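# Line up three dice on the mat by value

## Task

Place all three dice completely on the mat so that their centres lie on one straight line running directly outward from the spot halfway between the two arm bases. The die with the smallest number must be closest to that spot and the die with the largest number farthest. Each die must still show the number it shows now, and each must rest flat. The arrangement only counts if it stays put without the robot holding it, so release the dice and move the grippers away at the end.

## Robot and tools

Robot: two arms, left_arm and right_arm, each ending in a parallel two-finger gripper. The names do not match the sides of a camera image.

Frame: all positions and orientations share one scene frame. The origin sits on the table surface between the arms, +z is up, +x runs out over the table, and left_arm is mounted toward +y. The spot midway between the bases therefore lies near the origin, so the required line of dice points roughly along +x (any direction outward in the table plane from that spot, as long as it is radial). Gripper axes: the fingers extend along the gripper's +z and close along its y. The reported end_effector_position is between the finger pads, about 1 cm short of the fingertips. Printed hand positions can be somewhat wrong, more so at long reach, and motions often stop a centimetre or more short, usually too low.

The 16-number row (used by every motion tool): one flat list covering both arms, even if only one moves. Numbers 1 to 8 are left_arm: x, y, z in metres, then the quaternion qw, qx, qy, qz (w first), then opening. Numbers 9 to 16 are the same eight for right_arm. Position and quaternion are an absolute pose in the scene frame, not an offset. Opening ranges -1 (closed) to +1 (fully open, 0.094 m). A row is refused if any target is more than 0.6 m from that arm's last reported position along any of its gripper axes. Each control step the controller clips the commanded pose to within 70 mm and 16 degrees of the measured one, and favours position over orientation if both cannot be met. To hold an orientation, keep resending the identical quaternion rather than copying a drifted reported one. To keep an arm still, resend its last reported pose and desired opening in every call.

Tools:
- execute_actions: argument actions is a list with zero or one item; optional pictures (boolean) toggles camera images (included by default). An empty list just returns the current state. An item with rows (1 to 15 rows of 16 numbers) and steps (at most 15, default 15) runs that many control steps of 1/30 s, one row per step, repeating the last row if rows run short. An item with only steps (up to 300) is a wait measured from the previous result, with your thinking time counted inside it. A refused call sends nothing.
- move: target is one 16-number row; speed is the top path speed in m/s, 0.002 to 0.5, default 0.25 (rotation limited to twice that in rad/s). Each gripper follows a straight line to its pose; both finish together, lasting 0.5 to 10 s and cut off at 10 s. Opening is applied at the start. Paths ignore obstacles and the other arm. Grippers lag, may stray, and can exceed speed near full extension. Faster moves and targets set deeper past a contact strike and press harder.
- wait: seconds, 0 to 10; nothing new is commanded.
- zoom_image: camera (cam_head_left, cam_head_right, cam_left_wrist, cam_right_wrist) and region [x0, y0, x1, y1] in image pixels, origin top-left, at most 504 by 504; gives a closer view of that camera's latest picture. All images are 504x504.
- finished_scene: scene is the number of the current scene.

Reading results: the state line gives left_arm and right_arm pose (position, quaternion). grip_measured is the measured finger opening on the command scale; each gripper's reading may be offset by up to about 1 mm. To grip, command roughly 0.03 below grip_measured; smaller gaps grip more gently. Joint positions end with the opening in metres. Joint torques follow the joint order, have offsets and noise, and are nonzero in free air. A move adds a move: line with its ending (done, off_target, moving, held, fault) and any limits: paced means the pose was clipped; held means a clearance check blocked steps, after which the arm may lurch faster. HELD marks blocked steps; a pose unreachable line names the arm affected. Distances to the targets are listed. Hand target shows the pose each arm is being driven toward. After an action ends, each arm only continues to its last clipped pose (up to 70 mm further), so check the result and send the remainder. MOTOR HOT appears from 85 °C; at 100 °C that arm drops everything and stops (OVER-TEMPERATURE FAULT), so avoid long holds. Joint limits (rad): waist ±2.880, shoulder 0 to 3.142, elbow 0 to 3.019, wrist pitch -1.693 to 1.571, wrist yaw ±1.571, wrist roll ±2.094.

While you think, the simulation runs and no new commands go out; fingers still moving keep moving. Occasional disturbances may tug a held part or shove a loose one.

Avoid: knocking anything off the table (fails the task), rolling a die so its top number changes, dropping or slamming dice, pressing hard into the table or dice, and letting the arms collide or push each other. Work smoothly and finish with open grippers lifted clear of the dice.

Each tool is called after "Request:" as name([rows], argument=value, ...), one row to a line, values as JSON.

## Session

Request:
execute_actions(actions=[])

Scene clock: 0.00 s of 4800.00 s.
left_arm: end_effector_position=(+0.4217, +0.8418, +0.3022) grip_measured=+1.000 end_effector_quat_wxyz=(+0.721, -0.563, +0.379, +0.135) | right_arm: end_effector_position=(+0.3291, +0.4855, +0.3727) grip_measured=+1.000 end_effector_quat_wxyz=(-0.320, +0.663, -0.425, -0.527)
Joint positions: left_arm=[ 0.576  1.524  0.881  0.727 -0.397 -0.76   0.094] | right_arm=[ 0.942  2.242  2.412 -0.67  -1.046 -0.417  0.094]
Joint velocities: left_arm=[-0.005 -0.005 -0.007 -0.007 -0.051 -0.007  0.   ] | right_arm=[-0.005 -0.005  0.007 -0.007  0.037  0.022  0.   ]
Joint torques (N m, as the arm reports them, + toward a larger angle): no reading
Motor temperatures (°C, as the motors report them): left_arm=[21 24 24 22 21 24] | right_arm=[24 25 25 23 22 24]
Hand target (left_arm): +0.425, +0.845, +0.323; +0.735, -0.555, +0.366, +0.132
Hand target (right_arm): +0.330, +0.487, +0.382; -0.329, +0.664, -0.417, -0.526

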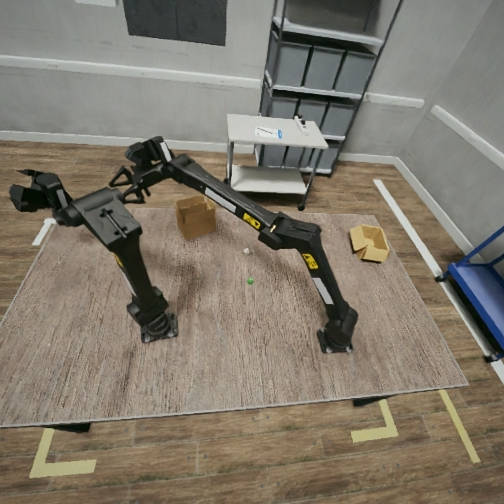

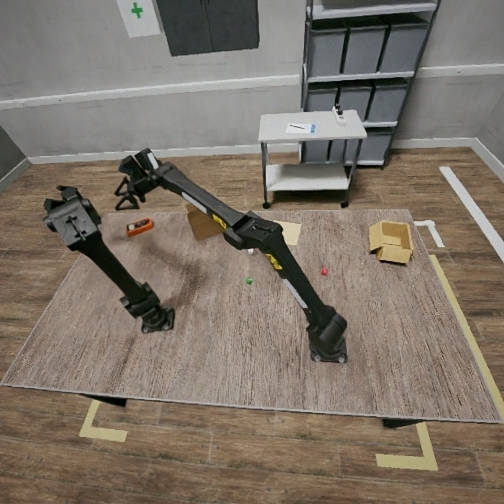

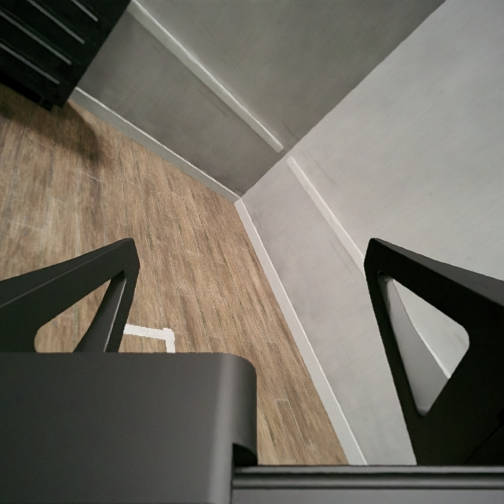

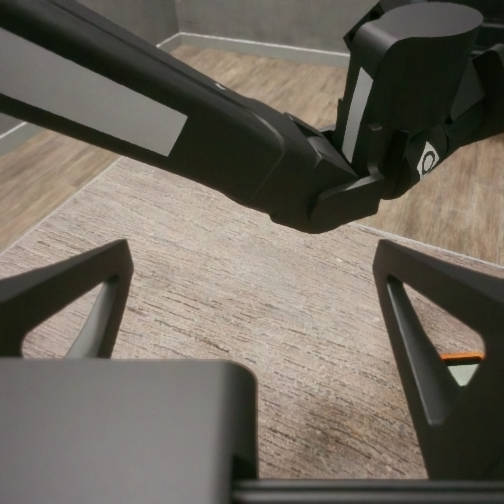

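Request:
move(target=[0.4217,0.8418,0.32,0.721,-0.563,0.379,0.135,1,0.3,0.05,0.33,-0.2,0.5,-0.75,-0.38,1])

Request:
move(target=[0.3,0.45,0.3,0.2,-0.1,0.97,0,1,0.28,-0.28,0.10,0,0,1,0,1])

Request:
move(target=[0.25,0.03,0.10,0,0,1,0,1,0.28,-0.28,0.10,0,0,1,0,1])

Scene clock: 9.10 s of 4800.00 s.
left_arm: end_effector_position=(+0.4206, +0.8408, +0.3010) grip_measured=+1.000 end_effector_quat_wxyz=(+0.714, -0.568, +0.386, +0.137) | right_arm: end_effector_position=(+0.3036, +0.0507, +0.3239) grip_measured=+1.000 end_effector_quat_wxyz=(+0.200, -0.500, +0.753, +0.379)
Joint positions: left_arm=[ 0.576  1.513  0.881  0.692 -0.397 -0.76   0.094] | right_arm=[ 0.481  1.333  1.297 -1.124 -0.808 -0.53   0.094]
Joint velocities: left_arm=[ 0.005 -0.015  0.002  0.022 -0.037 -0.007  0.   ] | right_arm=[-0.005 -0.005 -0.007 -0.002 -0.095  0.037  0.   ]
Joint torques (N m, as the arm reports them, + toward a larger angle): left_arm=[  1.1  -16.01  10.48   1.44  -0.1    0.04] | right_arm=[  0.16 -11.02   9.16   0.46  -0.31  -0.07]
Motor temperatures (°C, as the motors report them): left_arm=[21 25 27 22 21 24] | right_arm=[24 27 27 23 22 24]
Hand target (left_arm): +0.421, +0.842, +0.320; +0.722, -0.563, +0.379, +0.135
Hand target (right_arm): +0.298, +0.049, +0.326; +0.198, -0.505, +0.751, +0.377
Off the commanded pose (left_arm): 0.019 m, 1 deg.
Off the commanded pose (right_arm): 0.007 m, 0 deg.
After step 90, 3.90 s passed at rest.
move: off_target (left_arm)

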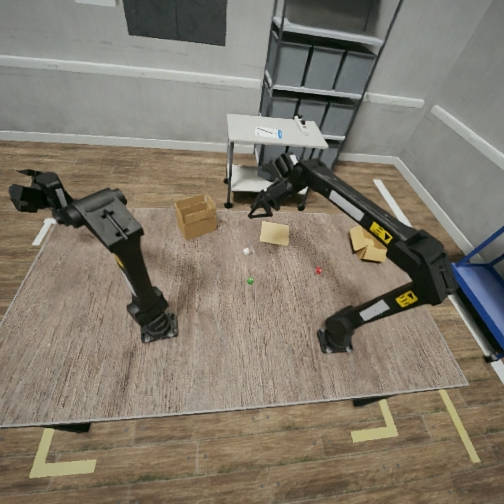

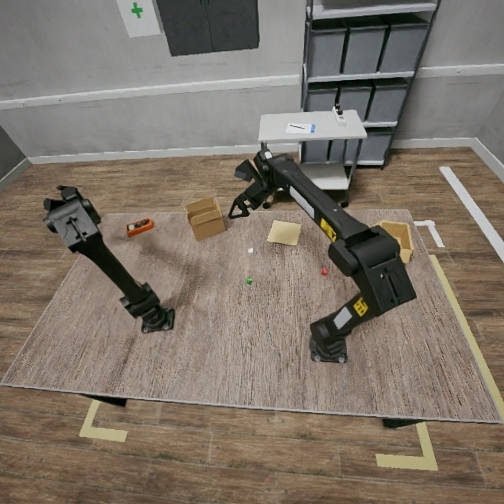

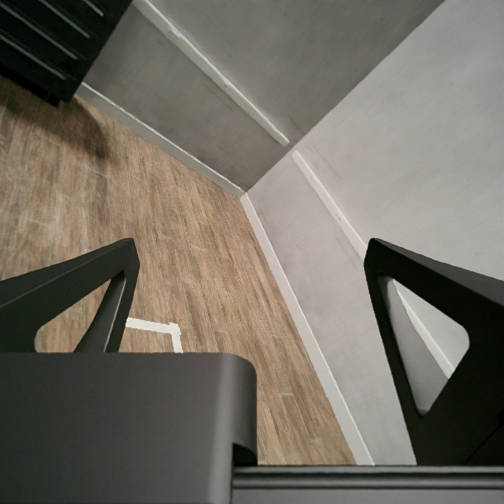

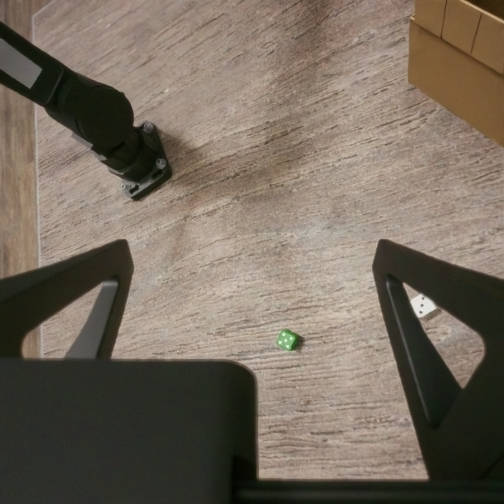

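Scene clock: 13.30 s of 4800.00 s.
left_arm: end_effector_position=(+0.2898, +0.4499, +0.2711) grip_measured=+1.000 end_effector_quat_wxyz=(+0.183, -0.117, +0.976, -0.011) | right_arm: end_effector_position=(+0.2769, -0.2776, +0.1078) grip_measured=+1.000 end_effector_quat_wxyz=(+0.001, -0.011, +1.000, -0.002)
Joint positions: left_arm=[ 0.169  0.808  0.938 -1.347  0.107  0.1    0.094] | right_arm=[-0.019  1.282  0.852 -1.139  0.003 -0.057  0.094]
Joint velocities: left_arm=[-0.015 -0.024 -0.012 -0.017 -0.007 -0.037  0.   ] | right_arm=[-0.005 -0.005 -0.012 -0.007  0.007  0.066  0.   ]
Joint torques (N m, as the arm reports them, + toward a larger angle): left_arm=[-0.56 -1.69 15.19  0.68 -0.24  0.08] | right_arm=[-0.4  -6.03  7.87  1.32  0.19  0.18]
Motor temperatures (°C, as the motors report them): left_arm=[21 25 28 22 21 24] | right_arm=[24 26 27 23 22 24]
Hand target (left_arm): +0.298, +0.451, +0.297; +0.202, -0.106, +0.974, -0.004
Hand target (right_arm): +0.280, -0.280, +0.101; -0.002, -0.002, +1.000, -0.003
Off the commanded pose (left_arm): 0.031 m, 3 deg.
Off the commanded pose (right_arm): 0.009 m, 1 deg.
move: off_target (left_arm)

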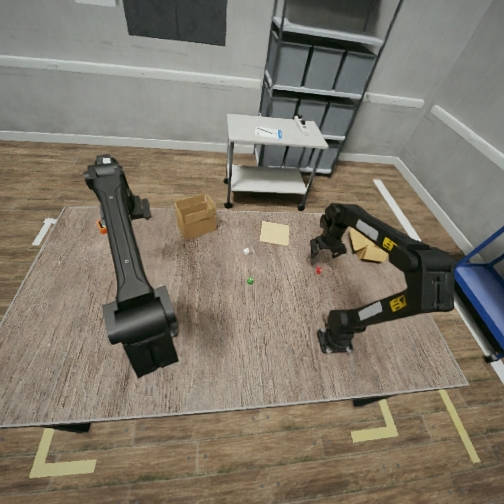

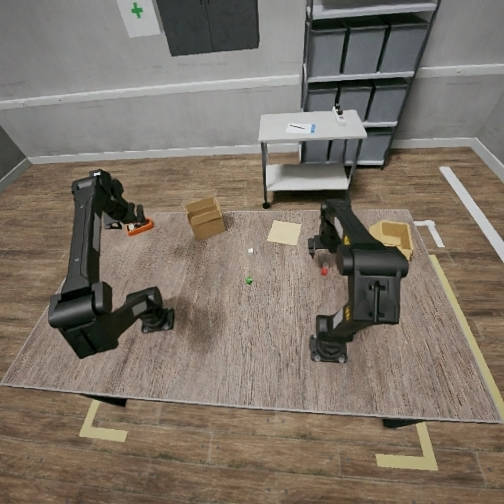

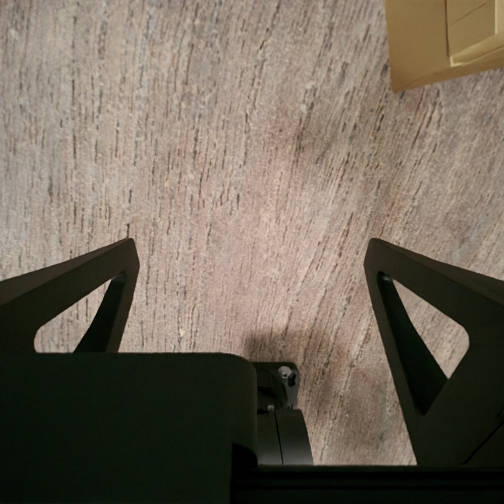

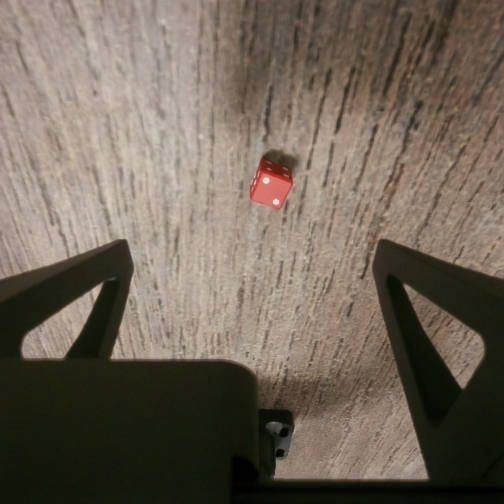

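Scene clock: 15.57 s of 4800.00 s.
left_arm: end_effector_position=(+0.2364, +0.0586, +0.0841) grip_measured=+1.000 end_effector_quat_wxyz=(-0.025, +0.002, +0.999, +0.034) | right_arm: end_effector_position=(+0.2781, -0.2776, +0.1078) grip_measured=+1.000 end_effector_quat_wxyz=(+0.003, -0.009, +1.000, -0.002)
Joint positions: left_arm=[-1.17   1.499  0.996 -1.152  0.004 -0.976  0.094] | right_arm=[-0.019  1.282  0.852 -1.134  0.003 -0.053  0.094]
Joint velocities: left_arm=[-0.005  0.005  0.012 -0.007 -0.051 -0.022  0.   ] | right_arm=[-0.005 -0.005 -0.002 -0.007 -0.066  0.022  0.   ]
Joint torques (N m, as the arm reports them, + toward a larger angle): left_arm=[  0.41 -13.22  12.03   0.66  -0.11  -0.16] | right_arm=[-0.78 -6.78  7.58  1.41 -0.04  0.12]
Motor temperatures (°C, as the motors report them): left_arm=[21 25 28 22 21 24] | right_arm=[24 26 27 23 22 24]
Hand target (left_arm): +0.247, +0.038, +0.103; -0.007, -0.002, +1.000, +0.004
Hand target (right_arm): +0.280, -0.280, +0.100; -0.000, -0.000, +1.000, -0.000
Off the commanded pose (left_arm): 0.035 m, 5 deg.
Off the commanded pose (right_arm): 0.008 m, 1 deg.
move: off_target (left_arm)

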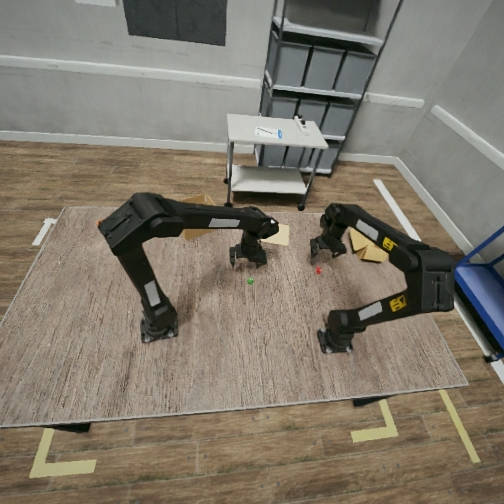

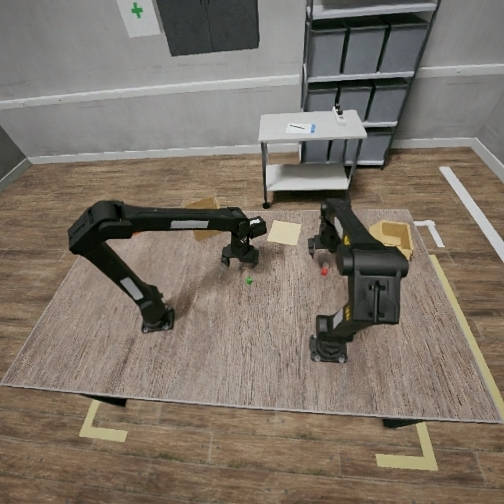

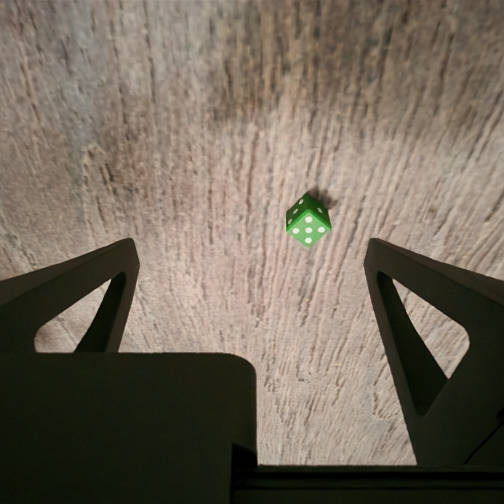

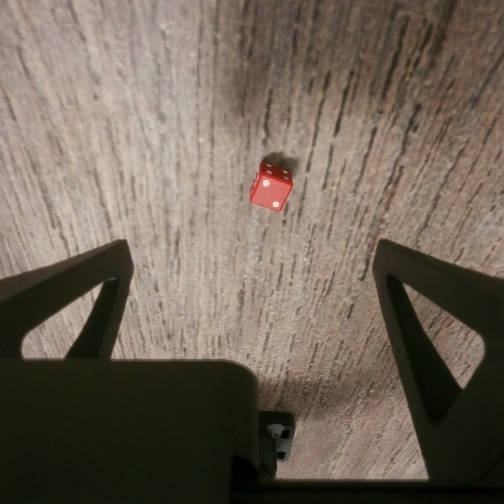

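Request:
move(target=[0.215,0.015,0.045,0,0.38,0.925,0,1,0.263,-0.294,0.04,0,0.17,0.985,0,1], speed=0.15)

Scene clock: 23.47 s of 4800.00 s.
left_arm: end_effector_position=(+0.2182, +0.0211, +0.0479) grip_measured=+1.000 end_effector_quat_wxyz=(-0.005, +0.368, +0.930, +0.004) | right_arm: end_effector_position=(+0.2626, -0.2914, +0.0480) grip_measured=+1.000 end_effector_quat_wxyz=(+0.004, +0.160, +0.987, -0.001)
Joint positions: left_arm=[-1.262  1.564  0.963 -0.983  0.    -0.318  0.094] | right_arm=[-0.065  1.335  0.719 -0.946  0.003  0.241  0.094]
Joint velocities: left_arm=[ 0.005 -0.044  0.007  0.012 -0.037 -0.022  0.   ] | right_arm=[-0.005 -0.005 -0.002  0.032  0.066 -0.066  0.   ]
Joint torques (N m, as the arm reports them, + toward a larger angle): left_arm=[ -1.2  -12.33   7.6    1.18  -0.27   0.08] | right_arm=[-0.4  -6.27  7.07  1.36  0.05  0.15]
Motor temperatures (°C, as the motors report them): left_arm=[21 25 29 22 21 24] | right_arm=[24 26 27 23 22 24]
Hand target (left_arm): +0.215, +0.016, +0.045; -0.001, +0.380, +0.925, +0.000
Hand target (right_arm): +0.263, -0.294, +0.040; -0.000, +0.170, +0.985, -0.000
Off the commanded pose (left_arm): 0.007 m, 2 deg.
Off the commanded pose (right_arm): 0.008 m, 1 deg.
After step 90, 1.83 s passed at rest.
move: done

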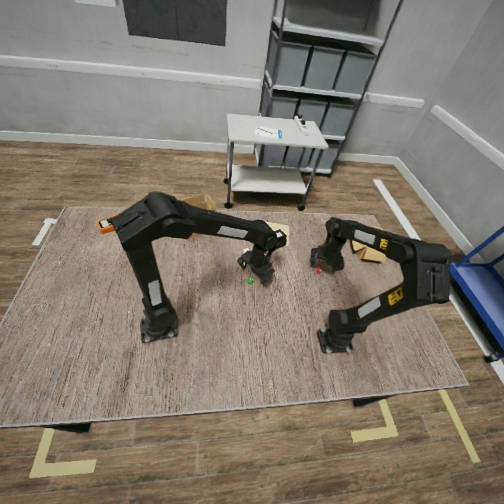

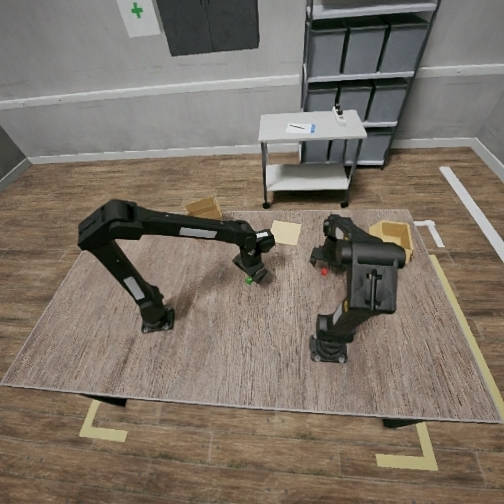

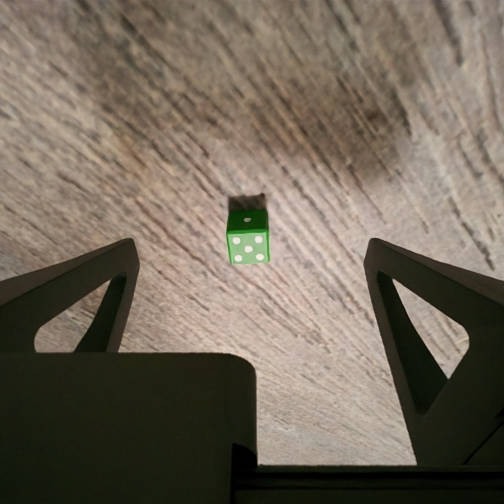

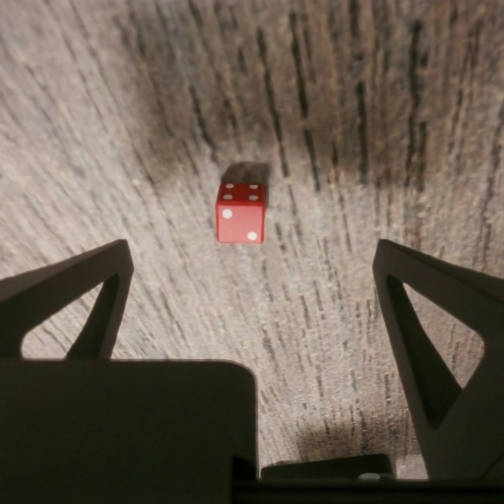

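Request:
move(target=[0.203,0.030,0.012,0,0.36,0.933,0,1,0.258,-0.285,0.008,0,0.17,0.985,0,1], speed=0.08)

Request:
move(target=[0.203,0.030,0.012,0,0.36,0.933,0,-0.68,0.258,-0.285,0.008,0,0.17,0.985,0,-0.68])

Scene clock: 28.03 s of 4800.00 s.
left_arm: end_effector_position=(+0.2050, +0.0369, +0.0128) grip_measured=+1.000 end_effector_quat_wxyz=(-0.007, +0.360, +0.933, +0.006) | right_arm: end_effector_position=(+0.2561, -0.2882, +0.0143) grip_measured=+1.000 end_effector_quat_wxyz=(+0.002, +0.170, +0.986, -0.001)
Joint positions: left_arm=[-1.272  1.583  0.87  -0.876  0.    -0.347  0.094] | right_arm=[-0.056  1.393  0.661 -0.836  0.003  0.269  0.094]
Joint velocities: left_arm=[-0.015 -0.005 -0.012  0.002 -0.154  0.051  0.   ] | right_arm=[-0.015  0.015 -0.007  0.002 -0.007 -0.037  0.   ]
Joint torques (N m, as the arm reports them, + toward a larger angle): left_arm=[ -1.34 -12.07   6.79   1.18  -0.21  -0.13] | right_arm=[ 0.63 -6.71  6.56  1.59  0.02  0.1 ]
Motor temperatures (°C, as the motors report them): left_arm=[21 25 28 22 21 24] | right_arm=[24 26 27 23 22 24]
Hand target (left_arm): +0.203, +0.030, +0.012; -0.000, +0.360, +0.933, +0.000
Hand target (right_arm): +0.258, -0.285, +0.008; +0.000, +0.170, +0.985, +0.000
Off the commanded pose (left_arm): 0.007 m, 1 deg.
Off the commanded pose (right_arm): 0.007 m, 0 deg.
After step 90, 0.70 s passed at rest.
move: done

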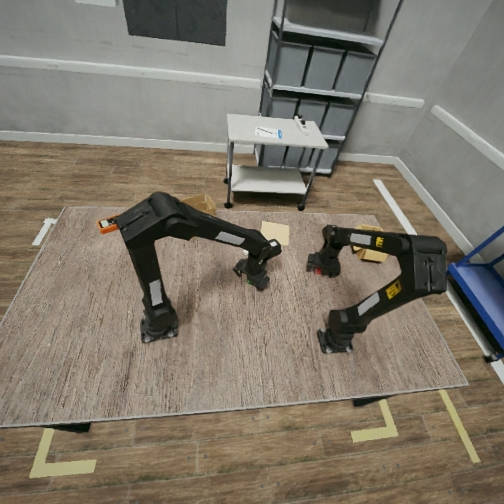

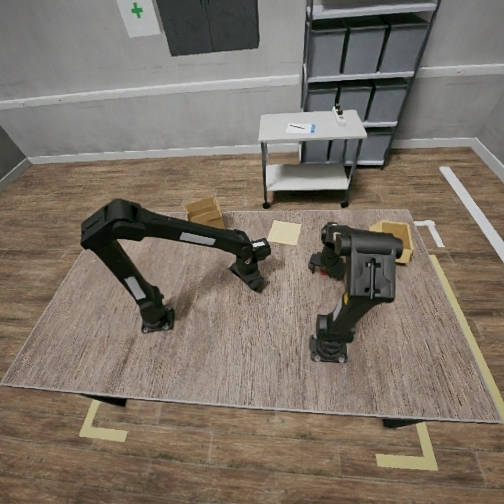

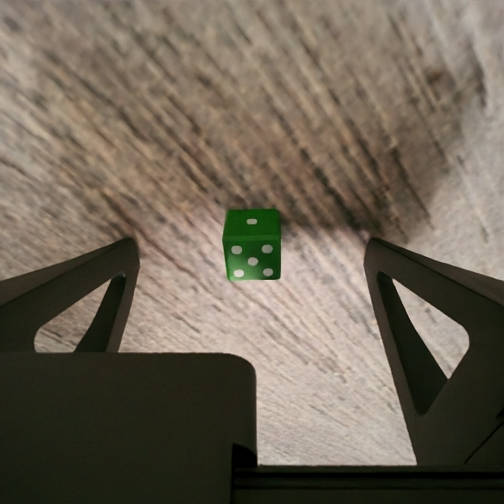

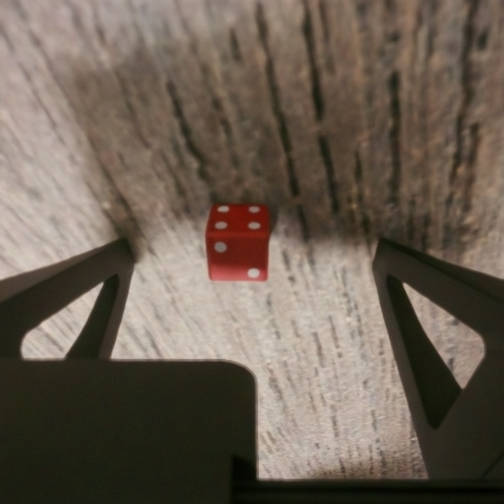

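Scene clock: 28.73 s of 4800.00 s.
left_arm: end_effector_position=(+0.2050, +0.0369, +0.0128) grip_measured=-0.610 end_effector_quat_wxyz=(-0.007, +0.359, +0.933, +0.006) | right_arm: end_effector_position=(+0.2561, -0.2882, +0.0143) grip_measured=-0.621 end_effector_quat_wxyz=(+0.002, +0.170, +0.985, -0.001)
Joint positions: left_arm=[-1.272  1.583  0.87  -0.876  0.    -0.348  0.018] | right_arm=[-0.056  1.393  0.661 -0.836  0.003  0.27   0.018]
Joint velocities: left_arm=[ 0.005  0.015 -0.022  0.012 -0.007 -0.037 -0.001] | right_arm=[-0.015 -0.015 -0.007  0.007 -0.051  0.037  0.   ]
Joint torques (N m, as the arm reports them, + toward a larger angle): left_arm=[ -0.46 -11.04   7.07   1.24  -0.22  -0.14] | right_arm=[ 0.64 -6.28  6.39  1.4   0.    0.13]
Motor temperatures (°C, as the motors report them): left_arm=[21 25 28 22 21 24] | right_arm=[24 26 27 23 22 24]
Hand target (left_arm): +0.203, +0.030, +0.012; -0.000, +0.360, +0.933, +0.000
Hand target (right_arm): +0.258, -0.285, +0.008; +0.000, +0.170, +0.985, +0.000
Off the commanded pose (left_arm): 0.007 m, 1 deg.
Off the commanded pose (right_arm): 0.007 m, 0 deg.
move: done

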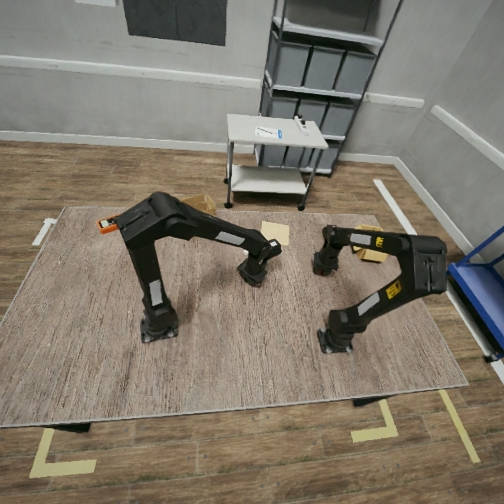

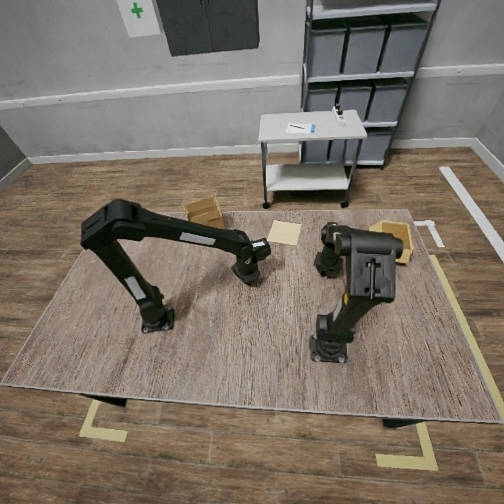

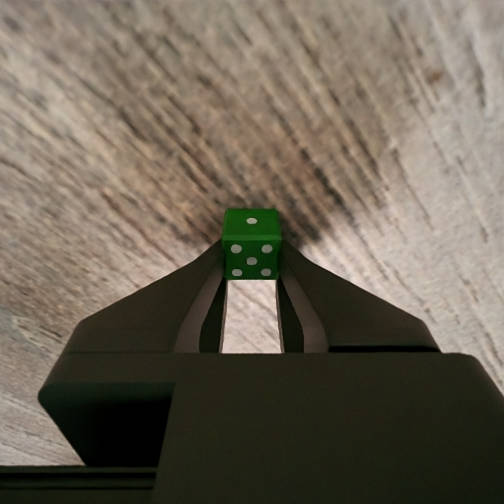

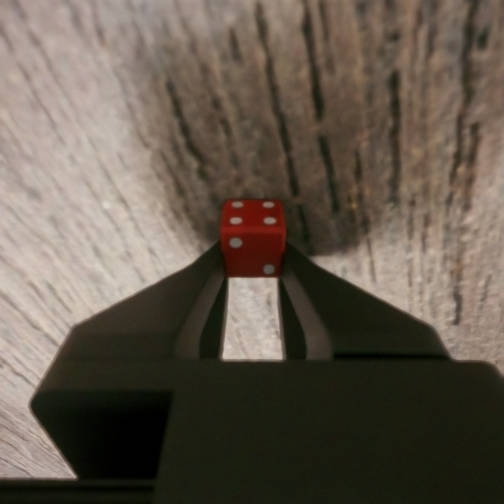

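Request:
move(target=[0.225,0.02,0.10,0,0.3,0.954,0,-0.66,0.27,-0.30,0.09,0,0.156,0.988,0,-0.66])

Request:
move(target=[0.53,-0.13,0.11,0.01,0.156,0.988,-0.01,-0.66,0.27,-0.33,0.09,0,0.156,0.988,0,-0.66])

Scene clock: 36.43 s of 4800.00 s.
left_arm: end_effector_position=(+0.2156, +0.0266, +0.0887) grip_measured=-0.610 end_effector_quat_wxyz=(-0.006, +0.312, +0.950, +0.005) | right_arm: end_effector_position=(+0.2607, -0.2967, +0.0791) grip_measured=-0.621 end_effector_quat_wxyz=(-0.008, +0.157, +0.988, -0.002)
Joint positions: left_arm=[-1.261  1.491  1.004 -1.099  0.    -0.437  0.018] | right_arm=[-0.083  1.294  0.778 -1.072  0.003  0.216  0.018]
Joint velocities: left_arm=[-0.005 -0.005 -0.002 -0.007 -0.037  0.051 -0.001] | right_arm=[-0.005 -0.015 -0.012  0.012  0.007 -0.037  0.001]
Joint torques (N m, as the arm reports them, + toward a larger angle): left_arm=[  1.59 -11.63  11.02  -0.06  -0.21  -0.14] | right_arm=[-0.95 -8.1   9.49 -0.24  0.02  0.  ]
Motor temperatures (°C, as the motors report them): left_arm=[21 25 28 22 21 24] | right_arm=[24 26 27 23 22 24]
Hand target (left_arm): +0.225, +0.020, +0.099; +0.000, +0.300, +0.954, -0.000
Hand target (right_arm): +0.269, -0.300, +0.090; -0.000, +0.156, +0.988, -0.000
Off the commanded pose (left_arm): 0.016 m, 2 deg.
Off the commanded pose (right_arm): 0.015 m, 1 deg.
After step 90, 3.80 s passed at rest.
move: off_target (left_arm, right_arm)

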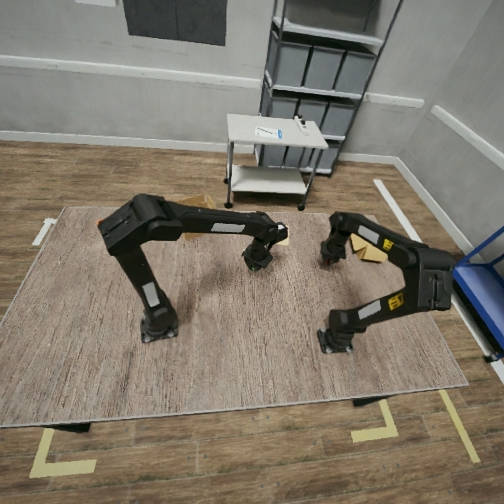

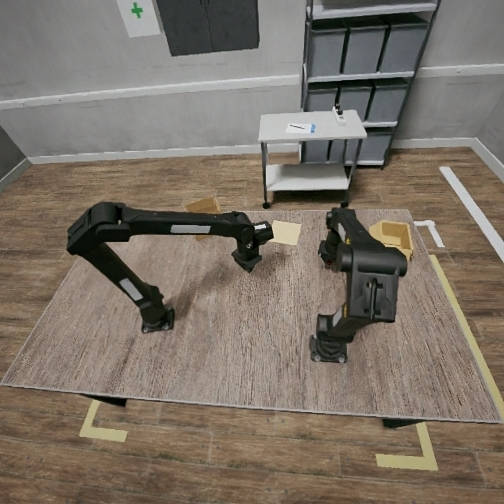

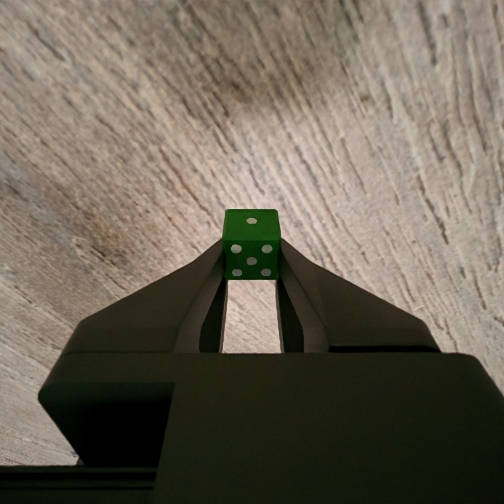

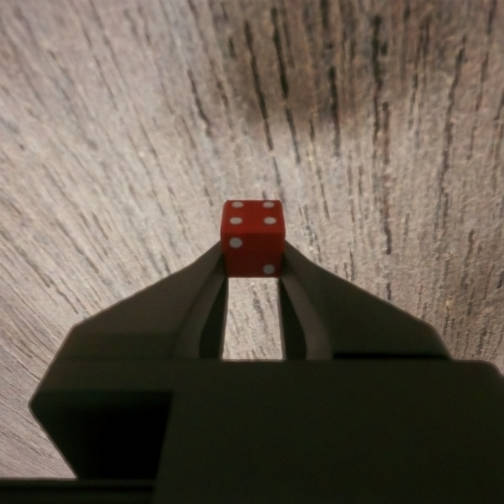

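Scene clock: 38.37 s of 4800.00 s.
left_arm: end_effector_position=(+0.5180, -0.1252, +0.0869) grip_measured=-0.609 end_effector_quat_wxyz=(-0.007, +0.165, +0.986, +0.004) | right_arm: end_effector_position=(+0.2565, -0.3250, +0.0791) grip_measured=-0.621 end_effector_quat_wxyz=(-0.009, +0.156, +0.988, -0.001)
Joint positions: left_arm=[-0.981  2.288  2.188 -1.486  0.002 -0.46   0.018] | right_arm=[-0.174  1.294  0.778 -1.072  0.003  0.124  0.018]
Joint velocities: left_arm=[-0.015  0.015  0.012 -0.002  0.081  0.022 -0.   ] | right_arm=[-0.015  0.005  0.002 -0.002 -0.037  0.007  0.   ]
Joint torques (N m, as the arm reports them, + toward a larger angle): left_arm=[  0.95 -24.78  14.2   -0.08  -0.02  -0.18] | right_arm=[-1.04 -7.45 10.46 -0.28  0.01 -0.03]
Motor temperatures (°C, as the motors report them): left_arm=[21 26 29 22 21 24] | right_arm=[24 26 27 23 22 24]
Hand target (left_arm): +0.530, -0.132, +0.112; +0.012, +0.156, +0.988, -0.012
Hand target (right_arm): +0.269, -0.330, +0.090; -0.000, +0.156, +0.988, -0.000
Off the commanded pose (left_arm): 0.027 m, 3 deg.
Off the commanded pose (right_arm): 0.018 m, 1 deg.
move: off_target (left_arm, right_arm)

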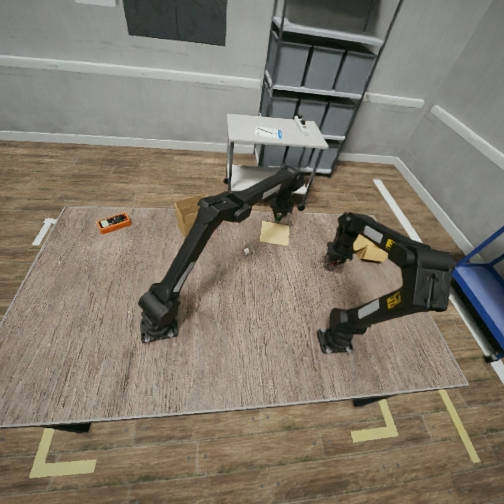

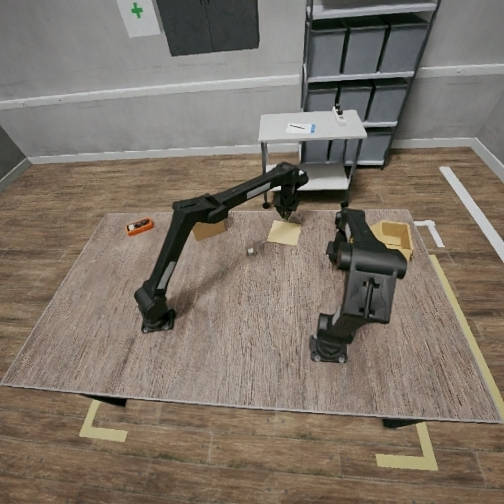

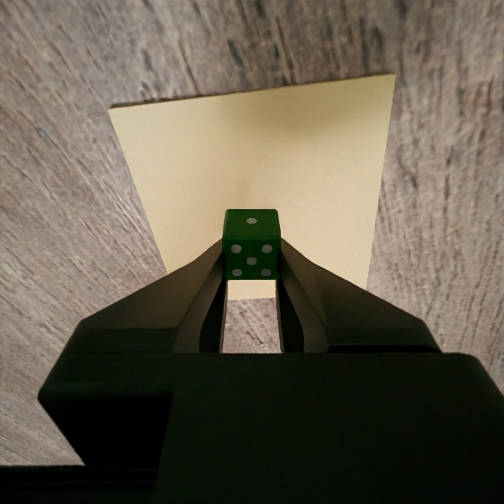

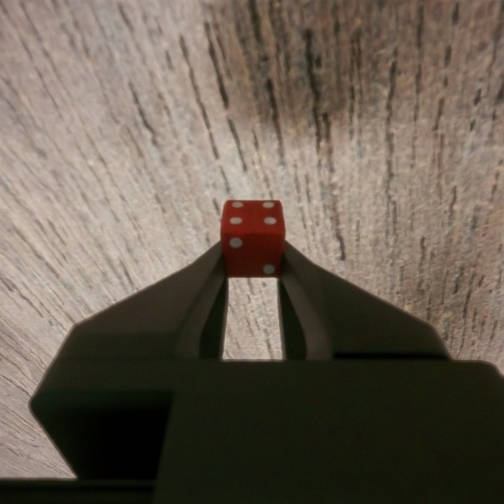

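Request:
move(target=[0.515,-0.127,0.02,0.005,0.16,0.987,-0.005,-0.66,0.27,-0.33,0.09,0,0.156,0.988,0,-0.66], speed=0.06)

Scene clock: 43.43 s of 4800.00 s.
left_arm: end_effector_position=(+0.5146, -0.1219, +0.0236) grip_measured=-0.609 end_effector_quat_wxyz=(+0.000, +0.163, +0.987, -0.001) | right_arm: end_effector_position=(+0.2565, -0.3250, +0.0791) grip_measured=-0.621 end_effector_quat_wxyz=(-0.009, +0.156, +0.988, -0.001)
Joint positions: left_arm=[-0.981  2.297  2.034 -1.306  0.002 -0.463  0.018] | right_arm=[-0.174  1.294  0.778 -1.072  0.003  0.124  0.018]
Joint velocities: left_arm=[-0.024  0.005  0.002 -0.012 -0.037  0.022 -0.   ] | right_arm=[-0.005 -0.015 -0.022 -0.017 -0.037 -0.007  0.001]
Joint torques (N m, as the arm reports them, + toward a larger angle): left_arm=[  0.04 -23.89   8.64   1.4   -0.18  -0.17] | right_arm=[-1.2  -6.84 10.43 -0.17  0.   -0.02]
Motor temperatures (°C, as the motors report them): left_arm=[21 27 30 22 21 24] | right_arm=[24 26 28 23 22 24]
Hand target (left_arm): +0.515, -0.127, +0.020; +0.005, +0.160, +0.987, -0.005
Hand target (right_arm): +0.269, -0.330, +0.090; +0.000, +0.156, +0.988, -0.000
Off the commanded pose (left_arm): 0.006 m, 1 deg.
Off the commanded pose (right_arm): 0.018 m, 1 deg.
After step 90, 0.63 s passed at rest.
move: off_target (right_arm)

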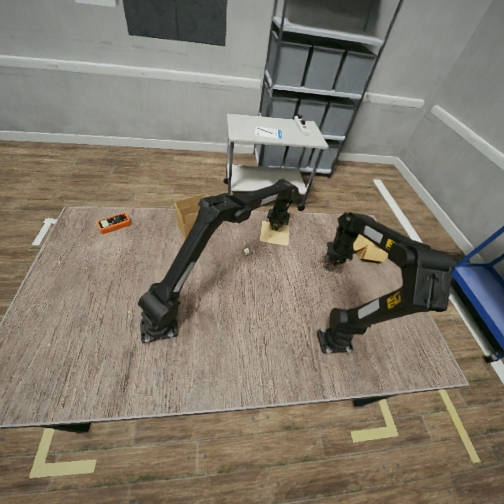

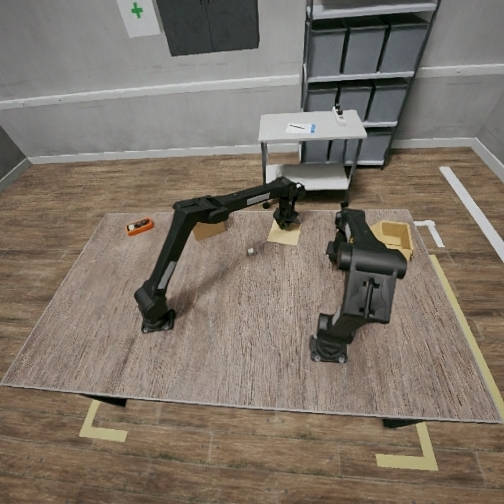

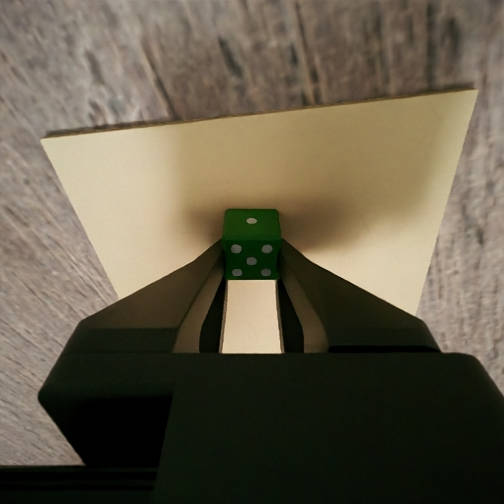

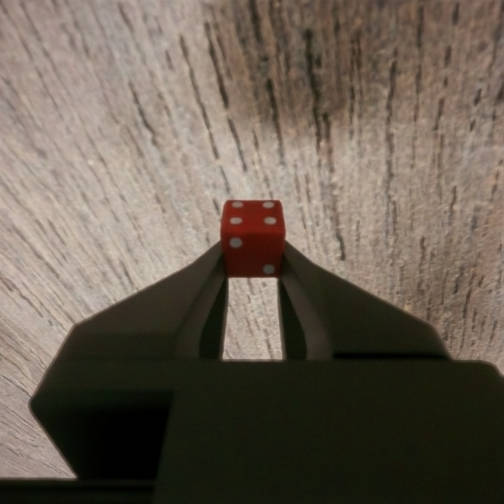

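Request:
execute_actions([
  {"rows":[[0.515,-0.127,0.016,0.005,0.16,0.987,-0.005,-0.66,0.27,-0.33,0.09,0,0.156,0.988,0,-0.66],[0.515,-0.127,0.016,0.005,0.16,0.987,-0.005,-0.66,0.27,-0.33,0.09,0,0.156,0.988,0,-0.66],[0.515,-0.127,0.016,0.005,0.16,0.987,-0.005,-0.66,0.27,-0.33,0.09,0,0.156,0.988,0,-0.66],[0.515,-0.127,0.016,0.005,0.16,0.987,-0.005,-0.66,0.27,-0.33,0.09,0,0.156,0.988,0,-0.66],[0.515,-0.127,0.016,0.005,0.16,0.987,-0.005,-0.6,0.27,-0.33,0.09,0,0.156,0.988,0,-0.66],[0.515,-0.127,0.016,0.005,0.16,0.987,-0.005,-0.58,0.27,-0.33,0.09,0,0.156,0.988,0,-0.66],[0.515,-0.127,0.016,0.005,0.16,0.987,-0.005,-0.55,0.27,-0.33,0.09,0,0.156,0.988,0,-0.66],[0.515,-0.127,0.016,0.005,0.16,0.987,-0.005,0.3,0.27,-0.33,0.09,0,0.156,0.988,0,-0.66]]},
], pictures=false)

Request:
move(target=[0.51,-0.12,0.09,0,0.16,0.987,0,0.6,0.27,-0.33,0.09,0,0.156,0.988,0,-0.66])

Request:
move(target=[0.375,0.045,0.08,0,0,1,0,0.8,0.36,-0.22,0.09,0,0.16,0.987,0,-0.66])

Scene clock: 56.97 s of 4800.00 s.
left_arm: end_effector_position=(+0.5154, -0.1226, +0.0224) grip_measured=+0.298 end_effector_quat_wxyz=(+0.002, +0.163, +0.987, -0.002) | right_arm: end_effector_position=(+0.2565, -0.3250, +0.0791) grip_measured=-0.621 end_effector_quat_wxyz=(-0.009, +0.156, +0.988, -0.001)
Joint positions: left_arm=[-0.981  2.298  2.033 -1.3    0.002 -0.464  0.061] | right_arm=[-0.174  1.294  0.778 -1.072  0.003  0.124  0.018]
Joint velocities: left_arm=[-0.015 -0.015 -0.002  0.012  0.037 -0.051 -0.   ] | right_arm=[-0.015 -0.015 -0.017 -0.002 -0.051 -0.095 -0.001]
Joint torques (N m, as the arm reports them, + toward a larger angle): left_arm=[ -0.48 -23.55   8.42   1.    -0.16  -0.14] | right_arm=[-0.66 -7.15 10.44 -0.11 -0.01 -0.01]
Motor temperatures (°C, as the motors report them): left_arm=[21 28 29 22 21 24] | right_arm=[24 26 29 23 22 24]
Hand target (left_arm): +0.515, -0.127, +0.016; +0.005, +0.160, +0.987, -0.005
Hand target (right_arm): +0.269, -0.330, +0.090; +0.000, +0.156, +0.988, -0.000
Off the commanded pose (left_arm): 0.008 m, 1 deg.
Off the commanded pose (right_arm): 0.018 m, 1 deg.
Steps of this call (steps 1 to 90: nothing new was sent; then 10.03 s passed at rest; steps 91 to 105: all 15 steps of this action). Readings (end_effector_position):
91: left_arm (+0.5148, -0.1221, +0.0236) | right_arm (+0.2565, -0.3250, +0.0791)
92: left_arm (+0.5150, -0.1222, +0.0236) | right_arm (+0.2565, -0.3250, +0.0791)
94: left_arm (+0.5152, -0.1224, +0.0236) | right_arm (+0.2565, -0.3250, +0.0791)
98: left_arm (+0.5154, -0.1226, +0.0234) | right_arm (+0.2565, -0.3250, +0.0791)
105: the state above

Scene clock: 58.17 s of 4800.00 s.
left_arm: end_effector_position=(+0.5014, -0.1084, +0.0603) grip_measured=+0.599 end_effector_quat_wxyz=(-0.021, +0.163, +0.986, +0.014) | right_arm: end_effector_position=(+0.2565, -0.3250, +0.0791) grip_measured=-0.621 end_effector_quat_wxyz=(-0.009, +0.156, +0.988, -0.001)
Joint positions: left_arm=[-0.981  2.251  2.049 -1.42   0.002 -0.464  0.075] | right_arm=[-0.174  1.294  0.778 -1.072  0.003  0.123  0.018]
Joint velocities: left_arm=[-0.005  0.005  0.022 -0.027  0.007  0.066 -0.001] | right_arm=[-0.005 -0.005 -0.017 -0.002  0.051 -0.11   0.   ]
Joint torques (N m, as the arm reports them, + toward a larger angle): left_arm=[ -0.28 -25.6   13.38  -0.05  -0.27  -0.17] | right_arm=[-0.68 -7.09 10.51 -0.11 -0.04 -0.04]
Motor temperatures (°C, as the motors report them): left_arm=[21 29 29 22 21 24] | right_arm=[24 26 29 23 22 24]
Hand target (left_arm): +0.509, -0.119, +0.090; +0.000, +0.160, +0.987, -0.000
Hand target (right_arm): +0.269, -0.330, +0.090; +0.000, +0.156, +0.988, -0.000
Off the commanded pose (left_arm): 0.033 m, 3 deg.
Off the commanded pose (right_arm): 0.018 m, 1 deg.
move: off_target (left_arm, right_arm)

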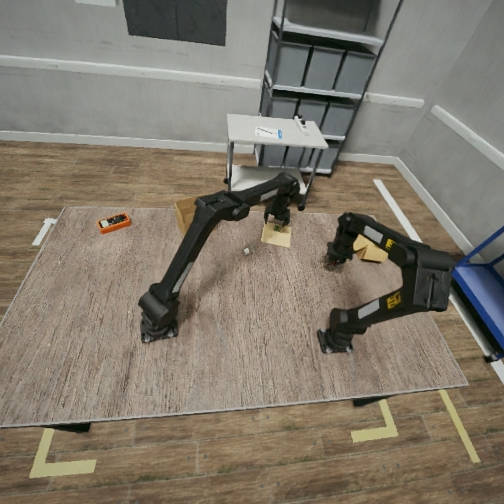

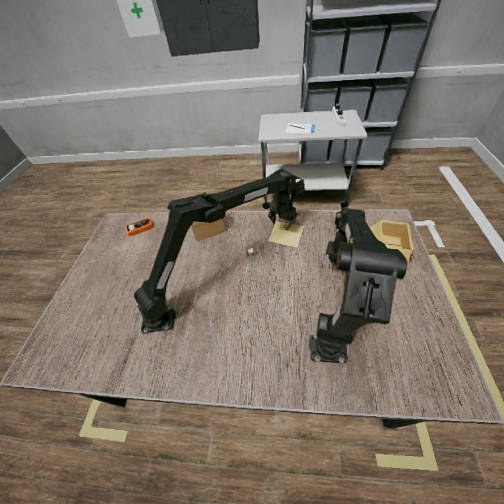

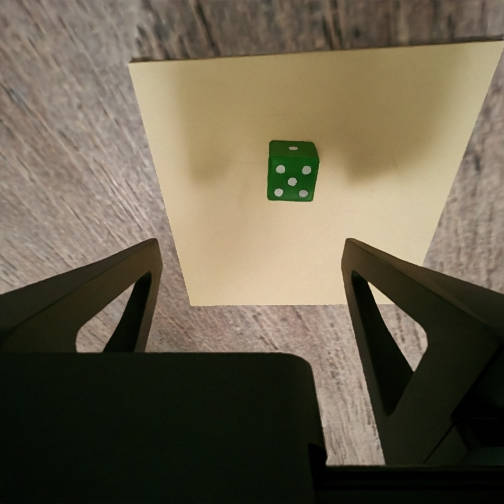

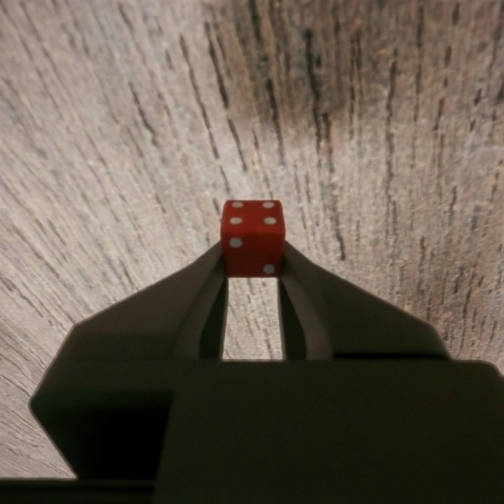

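Scene clock: 59.47 s of 4800.00 s.
left_arm: end_effector_position=(+0.3661, +0.0463, +0.0743) grip_measured=+0.798 end_effector_quat_wxyz=(-0.011, +0.012, +1.000, +0.009) | right_arm: end_effector_position=(+0.3485, -0.2219, +0.0867) grip_measured=-0.621 end_effector_quat_wxyz=(+0.003, +0.155, +0.988, +0.001)
Joint positions: left_arm=[-0.954  1.7    1.217 -1.116  0.002 -0.741  0.084] | right_arm=[ 0.124  1.499  1.006 -1.072 -0.001  0.42   0.018]
Joint velocities: left_arm=[-0.015 -0.015 -0.002 -0.012 -0.037 -0.081  0.   ] | right_arm=[-0.005 -0.015  0.002 -0.002 -0.007  0.037  0.001]
Joint torques (N m, as the arm reports them, + toward a larger angle): left_arm=[  1.48 -16.07   8.13   1.3   -0.27  -0.13] | right_arm=[-0.37 -8.94 10.54 -0.33  0.11  0.12]
Motor temperatures (°C, as the motors report them): left_arm=[21 29 29 22 21 24] | right_arm=[24 26 29 23 22 24]
Hand target (left_arm): +0.374, +0.046, +0.078; +0.000, +0.000, +1.000, -0.000
Hand target (right_arm): +0.360, -0.220, +0.091; +0.003, +0.160, +0.987, +0.001
Off the commanded pose (left_arm): 0.011 m, 2 deg.
Off the commanded pose (right_arm): 0.012 m, 1 deg.
move: off_target (left_arm, right_arm)

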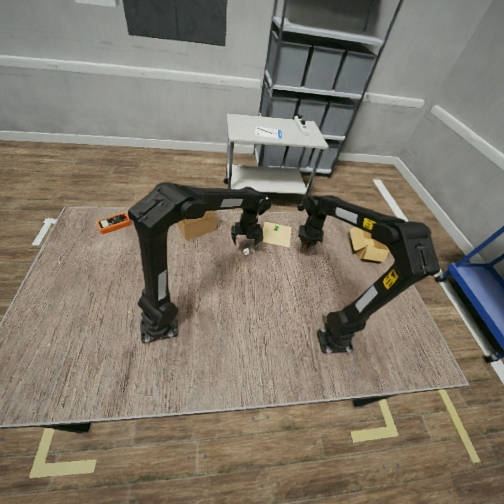

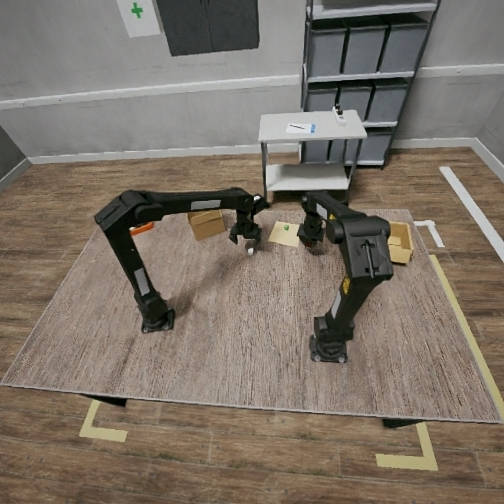

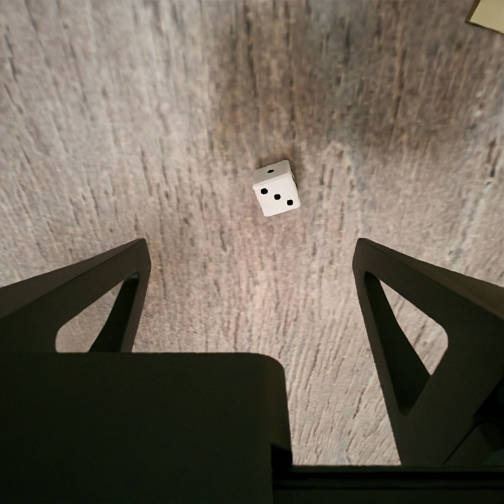

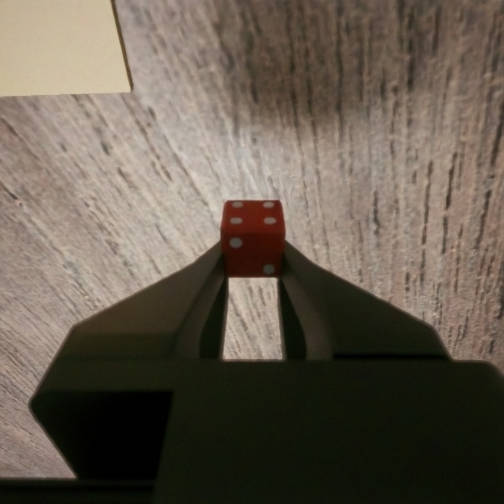

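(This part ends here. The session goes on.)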